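# Bring each red ball to a different gripper's grasp point

## Task

Finish with the two red balls each sitting very near the grasp point of its own gripper (one ball per gripper), with neither gripper gripping or carrying anything, both stands still standing, and the arrangement staying in place on its own rather than being propped up by the robot.

## Robot and tools

Robot: two arms, left_arm and right_arm, each with a parallel two-finger gripper and a wrist camera. Each arm's URDF root sits in the scene frame at left_arm (-0.036, +0.344, 0) m, quat_wxyz (+0.995, 0, 0, -0.099) and right_arm (-0.039, -0.325, 0) m, quat_wxyz (+0.996, 0, 0, +0.094).

Frame: a single scene frame is used for all poses. Its origin is on the table surface midway between the arms, +z is up, +x points out across the table, and left_arm is on the +y side. The arm names do not describe image sides. Positions are in metres, orientations are quaternions written w first.

Gripper geometry: the fingers extend along the gripper's own +z axis and close along its y axis. The grasp point (end_effector_position) lies between the finger pads, roughly 1 cm back from the tips.

Command row: every moving command is one row of 16 numbers covering both arms, even if only one arm should move: left_arm x, y, z, qw, qx, qy, qz, opening, then right_arm in the same order. x, y, z is an absolute target for that gripper's grasp point and qw..qz an absolute target for its orientation, both in the scene frame; this is a pose, not an offset. Opening runs from -1 (closed) to +1 (fully open, 0.094 m). A row is refused, and nothing is sent, if any target lies more than 0.6 m from that arm's last reported position along any of the gripper's axes. Each control step the controller limits the commanded pose to within 70 mm and 16 degrees of the measured one, favouring position over orientation. To hold an arm still, resend exactly its previous pose and quaternion plus the desired opening. To keep an orientation, repeat your own quaternion rather than the drifted one reported.

Tools:
- execute_actions: actions is a list of zero or one item. An empty list just reports the state. An action item is {"rows": [[16 numbers], ...], "steps": n}, with 1 to 15 rows and n up to 15 (default 15); each step is 1/30 s, one row per step, and the last row repeats if rows run out. A wait item is {"steps": n} with n up to 300, counted from the previous result. Optional pictures (boolean) turns camera images on or off; they are on by default.
- move: target is one 16-number row as above; speed is the path's top speed in m/s, 0.002 to 0.5 (default 0.25), with turning capped at twice that in rad/s. Both grippers travel straight lines toward their targets and arrive together, the motion lasting 0.5 to 10 s (longer paths are cut off at 10 s). Openings are applied at the start. Paths do not avoid obstacles or the other arm, and the real gripper may lag, stray or overshoot speed, especially with an almost straight arm. Faster contact hits harder; a target set beyond the contact presses harder.
- wait: seconds from 0 to 10; sends nothing new.
- zoom_image: camera is cam_low, cam_left_wrist or cam_right_wrist; region is [x0, y0, x1, y1] in pixels of that camera's latest image, top-left origin, no larger than 504 by 504.
- read_manual: section "licences"; returns URDF licence texts only.
- finished_scene: pass the current scene number; ends and grades it irreversibly.

Cameras: cam_low is fixed (504x504); the wrist cameras are fisheye, 616x616. Calibration is given with each result where it changes.

Results: the state line lists each gripper's position and quaternion; printed positions may be off, more at long reach. Motions often land a centimetre or more short, usually low. grip_measured gives finger opening on the command scale. To grip, command about 0.03 below grip_measured. HELD marks steps where your row was partly or wholly not sent; a "pose unreachable" line names the arm whose command a clearance check altered or blocked. "Hand target" shows where the controller is currently driving each gripper. A move adds a "move:" line with its ending (done, off_target, moving, held, fault), limits (paced means the pose was clipped, held means some steps were blocked and the arm may then jump faster), and each gripper's distance to its target. FAULT lines report arm stops; MOTOR HOT warns of heating above 85 °C, and at 100 °C the arm drops its load and stops.

Joint ranges (rad): waist -2.880..2.880, shoulder 0.000..3.142, elbow 0.000..3.019, wrist pitch -1.693..1.571, wrist yaw -1.571..1.571, wrist roll -2.094..2.094.

Avoid: letting the arms strike or push on each other, knocking anything off the table, tipping the stands, dropping or slamming objects, and pressing hard. Occasional brief tugs or pushes may disturb objects. Before finishing, open the grippers, make sure nothing is held and the balls rest stably next to the grasp points.

Each tool is called after ">>>" in YAML: its name, and indented under it one key for each argument.

## Session

>>> execute_actions:
  actions: []

Scene clock: 0.00 s of 3740.00 s.
left_arm: end_effector_position=(+0.8756, +0.7131, +0.1537) grip_measured=+1.000 end_effector_quat_wxyz=(+0.546, +0.011, +0.829, +0.122) | right_arm: end_effector_position=(+0.8068, -0.1251, +0.3800) grip_measured=+1.000 end_effector_quat_wxyz=(+0.594, -0.630, +0.499, +0.048)
Joint positions: left_arm=[ 0.618  2.572  2.491 -0.311  0.196  0.314  0.094] | right_arm=[-0.104  2.277  2.509 -0.686 -0.846 -1.17   0.094]
Joint velocities: left_arm=[-0.005  0.005 -0.007 -0.022 -0.022 -0.095  0.   ] | right_arm=[-0.015  0.005 -0.012  0.012 -0.022 -0.022  0.   ]
Joint torques (N m, as the arm reports them, + toward a larger angle): no reading
Hand target (left_arm): +0.879, +0.715, +0.192; +0.567, +0.014, +0.813, +0.132
Hand target (right_arm): +0.804, -0.125, +0.405; +0.606, -0.630, +0.485, +0.035
camera_calibration (this result's frames):
cam_left_wrist: T_world_to_cam=[[0.107594, -0.971895, -0.209387, 0.632196], [-0.86002, 0.0146774, -0.51005, 0.827005], [0.498788, 0.234955, -0.83427, -0.34985], [0, 0, 0, 1]] pos_world=[0.817721, 0.684489, 0.262317]
cam_right_wrist: T_world_to_cam=[[0.682068, -0.199911, 0.703433, -0.841515], [0.0882223, -0.93239, -0.350522, -0.0502978], [0.725947, 0.301138, -0.618317, -0.192084], [0, 0, 0, 1]] pos_world=[0.717851, -0.157282, 0.45555]

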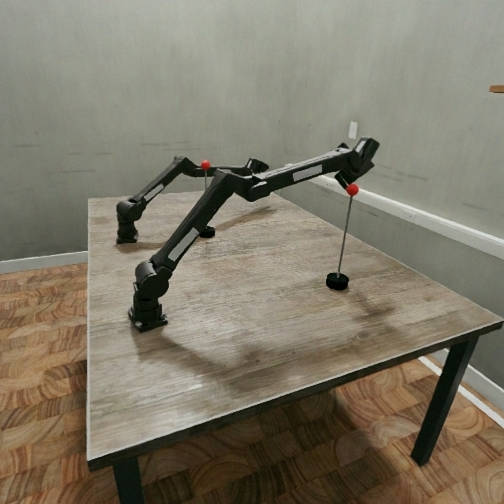

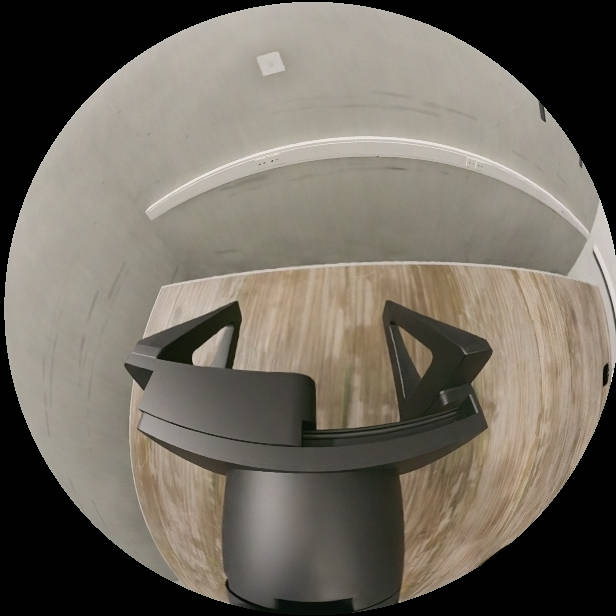

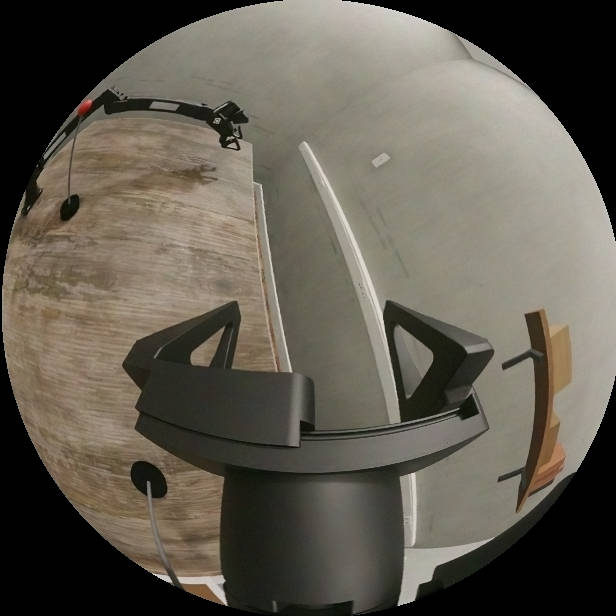

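>>> move:
  target: [0.42,0.53,0.47,0.38,-0.15,0.92,0.06,1,0.62,-0.12,0.54,0.6,-0.4,0.65,0.15,1]
  speed: 0.4

>>> move:
  target: [0.27,0.3,0.51,0.38,0,0.92,0,1,0.55,-0.35,0.51,0.38,0,0.92,0,1]
  speed: 0.35

Scene clock: 10.87 s of 3740.00 s.
left_arm: end_effector_position=(+0.4194, +0.5257, +0.4449) grip_measured=+1.000 end_effector_quat_wxyz=(+0.362, -0.148, +0.918, +0.061) | right_arm: end_effector_position=(+0.6242, -0.1270, +0.5341) grip_measured=+1.000 end_effector_quat_wxyz=(+0.608, -0.407, +0.665, +0.151)
Joint positions: left_arm=[ 0.597  1.226  1.531 -1.125  0.049  0.059  0.094] | right_arm=[-0.045  1.618  1.844 -0.496 -0.633 -0.469  0.094]
Joint velocities: left_arm=[-0.015 -0.005  0.002 -0.007 -0.051  0.007  0.   ] | right_arm=[ 0.005  0.005  0.017 -0.002 -0.022  0.007  0.   ]
Joint torques (N m, as the arm reports them, + toward a larger angle): left_arm=[ 0.   -7.94 11.31  0.89 -0.09 -0.19] | right_arm=[  0.26 -15.91  11.64   1.98  -0.09   0.2 ]
Hand target (left_arm): +0.420, +0.521, +0.466; +0.377, -0.148, +0.912, +0.062
Hand target (right_arm): +0.620, -0.123, +0.540; +0.610, -0.406, +0.663, +0.153
Off the commanded pose (left_arm): 0.025 m, 2 deg.
Off the commanded pose (right_arm): 0.010 m, 1 deg.
After step 90, 5.53 s passed at rest.
move: off_target (left_arm); limits=paced
camera_calibration (this result's frames):
cam_left_wrist: T_world_to_cam=[[0.310116, -0.950691, 0.00382738, 0.369185], [-0.943054, -0.30813, -0.125317, 0.619333], [0.120317, 0.0352535, -0.992109, 0.498626], [0, 0, 0, 1]] pos_world=[0.409581, 0.524237, 0.570892]
cam_right_wrist: T_world_to_cam=[[0.723751, -0.621473, 0.299927, -0.68984], [-0.346474, -0.703151, -0.620914, 0.462898], [0.596775, 0.34547, -0.72423, 0.179242], [0, 0, 0, 1]] pos_world=[0.552687, -0.165152, 0.624134]

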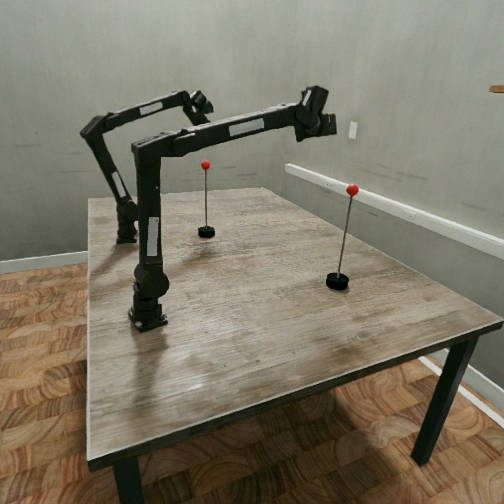

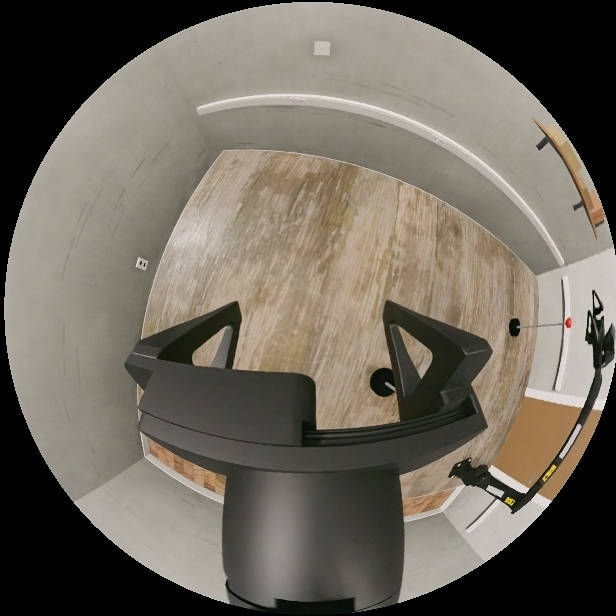

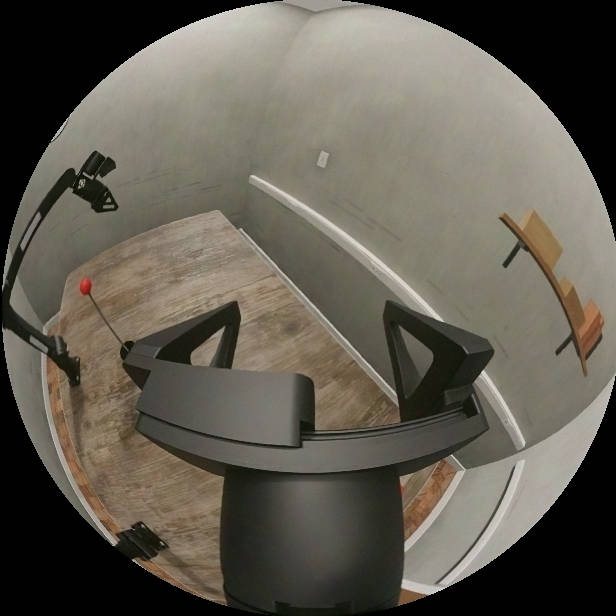

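Scene clock: 13.23 s of 3740.00 s.
left_arm: end_effector_position=(+0.2785, +0.2988, +0.4972) grip_measured=+1.000 end_effector_quat_wxyz=(+0.376, +0.001, +0.927, -0.003) | right_arm: end_effector_position=(+0.5491, -0.3494, +0.4894) grip_measured=+1.000 end_effector_quat_wxyz=(+0.361, -0.011, +0.932, -0.000)
Joint positions: left_arm=[-0.023  0.87   1.454 -1.395 -0.149 -0.162  0.094] | right_arm=[-0.242  1.537  1.969 -1.265 -0.044 -0.06   0.094]
Joint velocities: left_arm=[ 0.005 -0.015 -0.002  0.012 -0.022 -0.066  0.   ] | right_arm=[-0.024 -0.005  0.017 -0.012  0.037  0.007  0.   ]
Joint torques (N m, as the arm reports them, + toward a larger angle): left_arm=[ 0.12 -1.94  9.25  0.89 -0.23 -0.21] | right_arm=[ -0.7  -11.82  15.46   1.49   0.     0.18]
Hand target (left_arm): +0.273, +0.298, +0.508; +0.384, -0.003, +0.923, -0.007
Hand target (right_arm): +0.553, -0.352, +0.509; +0.378, -0.005, +0.926, -0.001
Off the commanded pose (left_arm): 0.015 m, 1 deg.
Off the commanded pose (right_arm): 0.021 m, 3 deg.
move: off_target (left_arm, right_arm)
camera_calibration (this result's frames):
cam_left_wrist: T_world_to_cam=[[-0.00906038, -0.999876, 0.0128877, 0.296059], [-0.989573, 0.0071128, -0.143857, 0.351093], [0.143748, -0.0140567, -0.989514, 0.582378], [0, 0, 0, 1]] pos_world=[0.266399, 0.301711, 0.622963]
cam_right_wrist: T_world_to_cam=[[0.022989, -0.999664, 0.0119736, -0.366689], [-0.994317, -0.0241081, -0.103694, 0.5926], [0.103948, -0.00952171, -0.994537, 0.547345], [0, 0, 0, 1]] pos_world=[0.540767, -0.347068, 0.610195]

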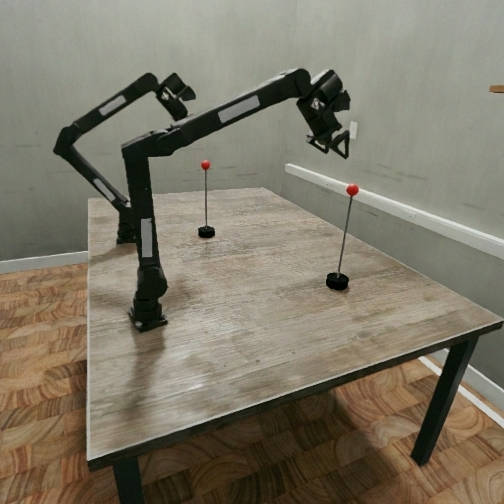

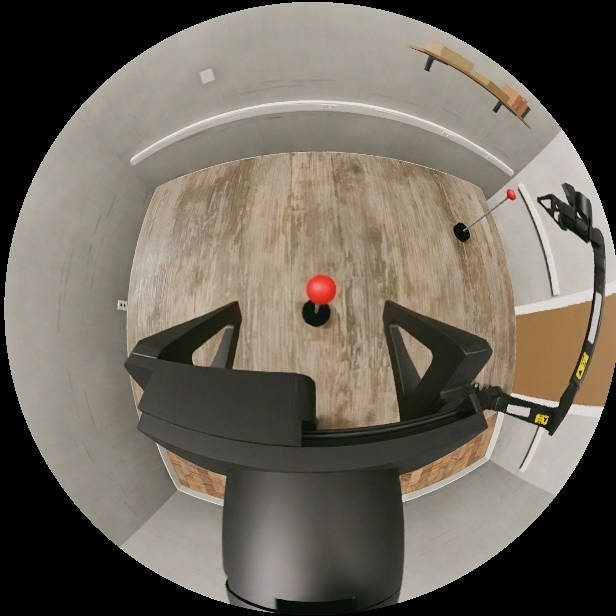

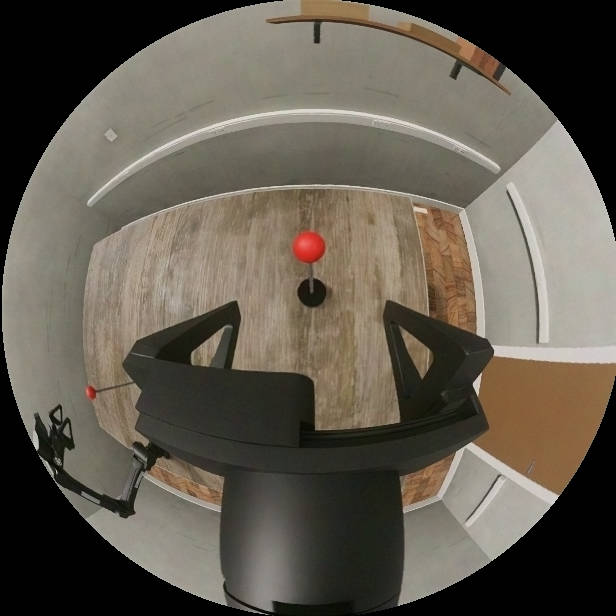

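>>> move:
  target: [0.338,0.285,0.355,0.38,0,0.92,0,1,0.649,-0.342,0.378,0.38,0,0.92,0,1]

Scene clock: 17.90 s of 3740.00 s.
left_arm: end_effector_position=(+0.3369, +0.2864, +0.3495) grip_measured=+1.000 end_effector_quat_wxyz=(+0.368, +0.000, +0.930, +0.001) | right_arm: end_effector_position=(+0.6475, -0.3446, +0.3616) grip_measured=+1.000 end_effector_quat_wxyz=(+0.364, -0.001, +0.931, -0.001)
Joint positions: left_arm=[-0.023  0.885  1.05  -0.995 -0.154 -0.163  0.094] | right_arm=[-0.222  1.709  1.831 -0.947 -0.022 -0.027  0.094]
Joint velocities: left_arm=[-0.005 -0.005  0.007 -0.002  0.007 -0.037  0.   ] | right_arm=[ 0.005 -0.005 -0.002 -0.002 -0.022  0.007  0.   ]
Joint torques (N m, as the arm reports them, + toward a larger angle): left_arm=[ 0.57 -3.07  8.86  2.29 -0.23 -0.08] | right_arm=[  0.36 -17.89  12.47   2.46   0.     0.15]
Hand target (left_arm): +0.341, +0.285, +0.356; +0.382, -0.000, +0.924, -0.000
Hand target (right_arm): +0.649, -0.340, +0.378; +0.382, +0.000, +0.924, +0.000
Off the commanded pose (left_arm): 0.006 m, 2 deg.
Off the commanded pose (right_arm): 0.017 m, 2 deg.
After step 90, 0.57 s passed at rest.
move: off_target (right_arm)
camera_calibration (this result's frames):
cam_left_wrist: T_world_to_cam=[[-0.00496715, -0.99997, 0.00595612, 0.287235], [-0.991905, 0.00417114, -0.126915, 0.383356], [0.126886, -0.0065383, -0.991896, 0.432041], [0, 0, 0, 1]] pos_world=[0.326859, 0.288453, 0.475482]
cam_right_wrist: T_world_to_cam=[[0.00374613, -0.999973, 0.0062553, -0.348244], [-0.993904, -0.00441248, -0.110157, 0.686206], [0.110182, -0.00580451, -0.993894, 0.407089], [0, 0, 0, 1]] pos_world=[0.638474, -0.342844, 0.482373]

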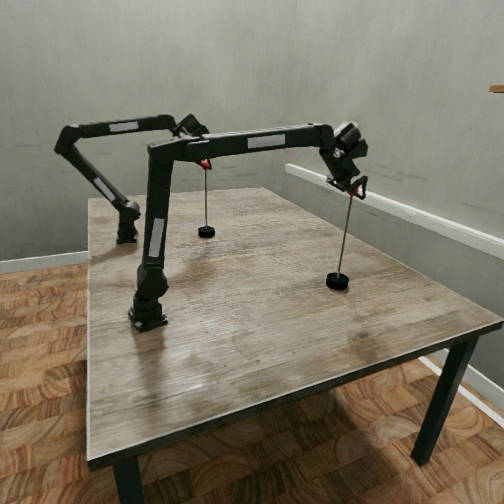

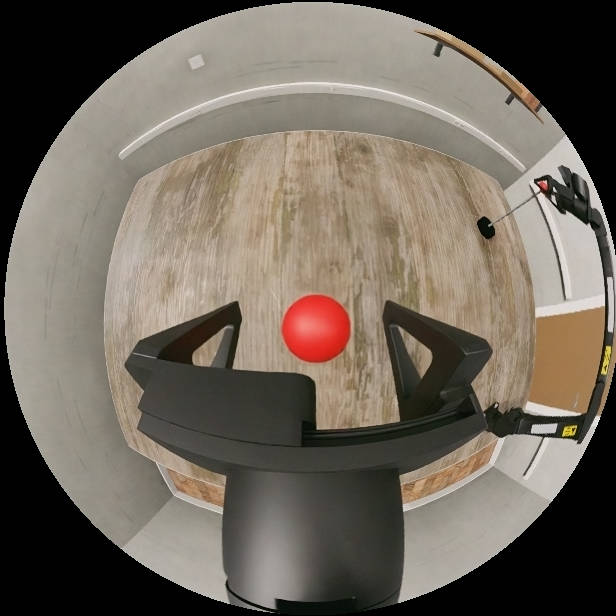

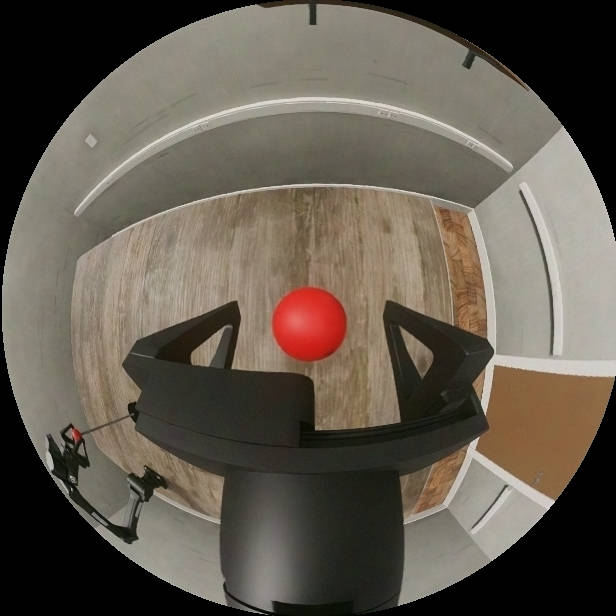

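>>> move:
  target: [0.331,0.283,0.358,0.38,0,0.92,0,1,0.642,-0.342,0.386,0.38,0,0.92,0,1]

Scene clock: 25.13 s of 3740.00 s.
left_arm: end_effector_position=(+0.3337, +0.2865, +0.3546) grip_measured=+1.000 end_effector_quat_wxyz=(+0.375, +0.000, +0.927, +0.004) | right_arm: end_effector_position=(+0.6476, -0.3446, +0.3617) grip_measured=+1.000 end_effector_quat_wxyz=(+0.364, -0.001, +0.931, -0.001)
Joint positions: left_arm=[-0.03   0.871  1.05  -0.995 -0.165 -0.163  0.094] | right_arm=[-0.222  1.709  1.831 -0.947 -0.022 -0.027  0.094]
Joint velocities: left_arm=[-0.005  0.005 -0.017 -0.012  0.051 -0.022  0.   ] | right_arm=[-0.024 -0.015 -0.002 -0.012 -0.022 -0.051  0.   ]
Joint torques (N m, as the arm reports them, + toward a larger angle): left_arm=[-0.39 -3.77  8.4   1.56 -0.24 -0.21] | right_arm=[ -0.2  -18.64  12.22   1.68  -0.08   0.16]
Hand target (left_arm): +0.331, +0.283, +0.358; +0.382, -0.000, +0.924, -0.001
Hand target (right_arm): +0.642, -0.342, +0.386; +0.382, +0.000, +0.924, -0.000
Off the commanded pose (left_arm): 0.006 m, 1 deg.
Off the commanded pose (right_arm): 0.025 m, 2 deg.
After step 90, 3.47 s passed at rest.
move: off_target (right_arm)
camera_calibration (this result's frames):
cam_left_wrist: T_world_to_cam=[[-0.00382814, -0.999992, 0.00105037, 0.288631], [-0.989857, 0.00364017, -0.142022, 0.385717], [0.142017, -0.0015834, -0.989863, 0.430276], [0, 0, 0, 1]] pos_world=[0.321803, 0.287906, 0.480391]
cam_right_wrist: T_world_to_cam=[[0.00346349, -0.999976, 0.00601093, -0.347977], [-0.993863, -0.00410677, -0.110538, 0.686498], [0.11056, -0.0055912, -0.993854, 0.406959], [0, 0, 0, 1]] pos_world=[0.638497, -0.342874, 0.482433]

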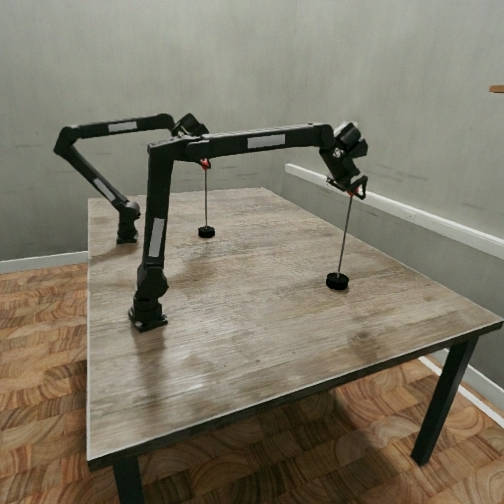

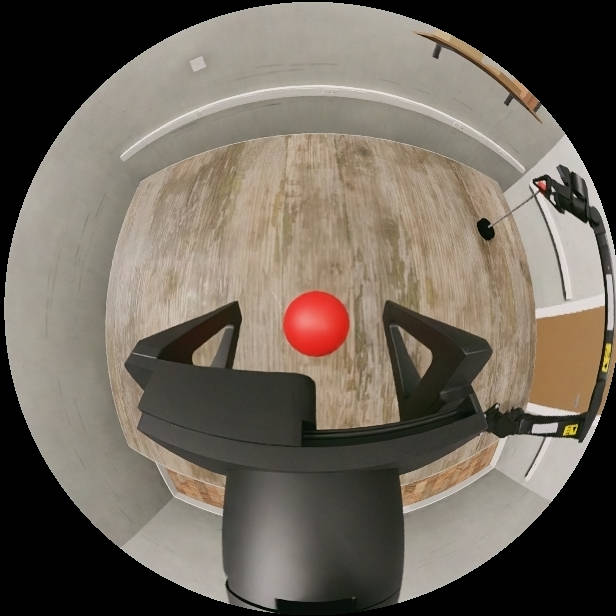

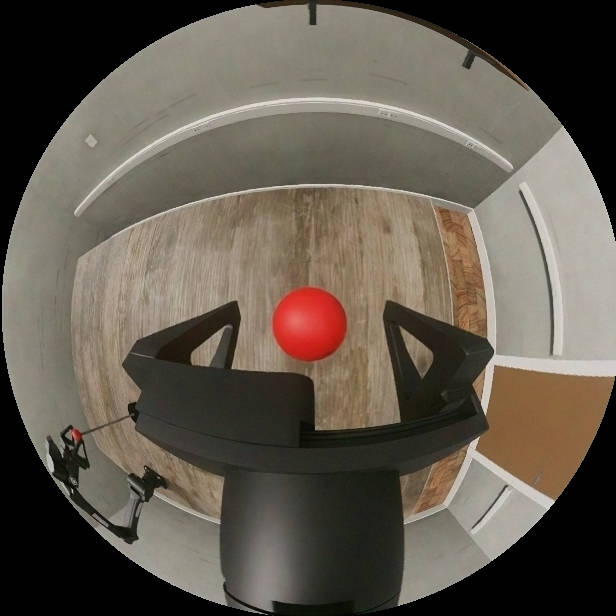

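Shoulder-only nudge for the right arm.

>>> move:
  target: [0.331,0.283,0.358,0.38,0,0.92,0,1,0.638,-0.342,0.396,0.389,0,0.921,0,1]

Scene clock: 42.93 s of 3740.00 s.
left_arm: end_effector_position=(+0.3337, +0.2866, +0.3546) grip_measured=+1.000 end_effector_quat_wxyz=(+0.375, +0.000, +0.927, +0.004) | right_arm: end_effector_position=(+0.6428, -0.3445, +0.3751) grip_measured=+1.000 end_effector_quat_wxyz=(+0.374, -0.001, +0.928, -0.001)
Joint positions: left_arm=[-0.03   0.871  1.05  -0.995 -0.166 -0.163  0.094] | right_arm=[-0.222  1.689  1.831 -0.947 -0.022 -0.027  0.094]
Joint velocities: left_arm=[ 0.015 -0.034  0.007 -0.007 -0.081 -0.037  0.   ] | right_arm=[-0.005  0.005  0.007  0.002  0.081 -0.022  0.   ]
Joint torques (N m, as the arm reports them, + toward a larger angle): left_arm=[-0.3  -3.64  8.39  1.56 -0.24 -0.2 ] | right_arm=[ -0.01 -17.55  12.1    1.91  -0.1    0.17]
Hand target (left_arm): +0.331, +0.283, +0.358; +0.382, -0.000, +0.924, -0.000
Hand target (right_arm): +0.638, -0.342, +0.396; +0.389, +0.000, +0.921, -0.000
Off the commanded pose (left_arm): 0.006 m, 1 deg.
Off the commanded pose (right_arm): 0.022 m, 2 deg.
After step 90, 13.87 s passed at rest.
move: off_target (right_arm)
camera_calibration (this result's frames):
cam_left_wrist: T_world_to_cam=[[-0.00356686, -0.999993, 0.000779519, 0.288705], [-0.989849, 0.00341992, -0.142083, 0.385807], [0.14208, -0.0012784, -0.989854, 0.430172], [0, 0, 0, 1]] pos_world=[0.321802, 0.287933, 0.480399]
cam_right_wrist: T_world_to_cam=[[0.00333437, -0.999972, 0.00676837, -0.348077], [-0.991427, -0.00418981, -0.130593, 0.689132], [0.130618, -0.0062749, -0.991413, 0.406771], [0, 0, 0, 1]] pos_world=[0.631253, -0.342627, 0.49563]

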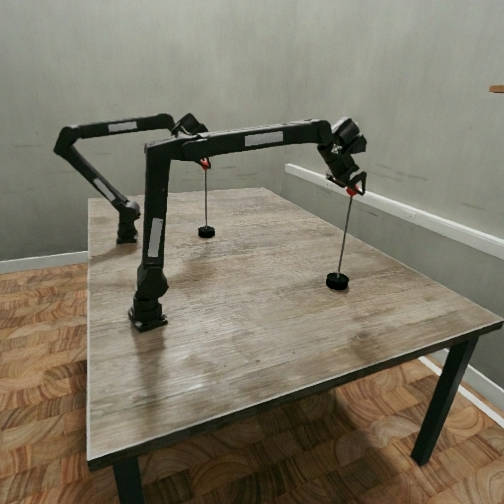

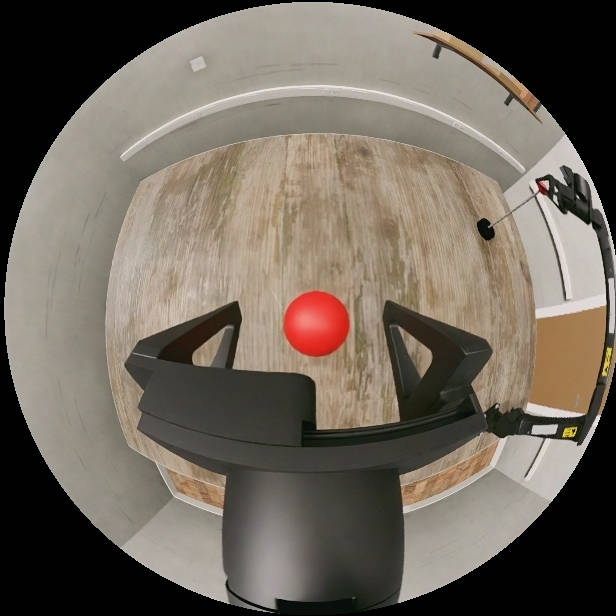

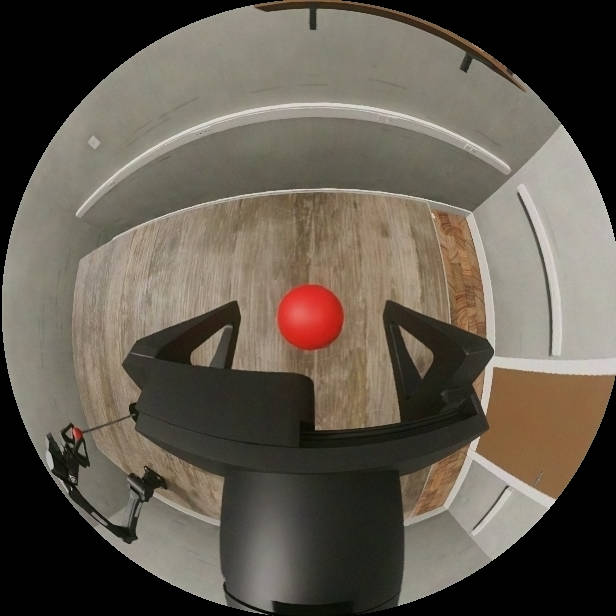

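>>> finished_scene:
  scene: 2

The scene is finished: the task was done.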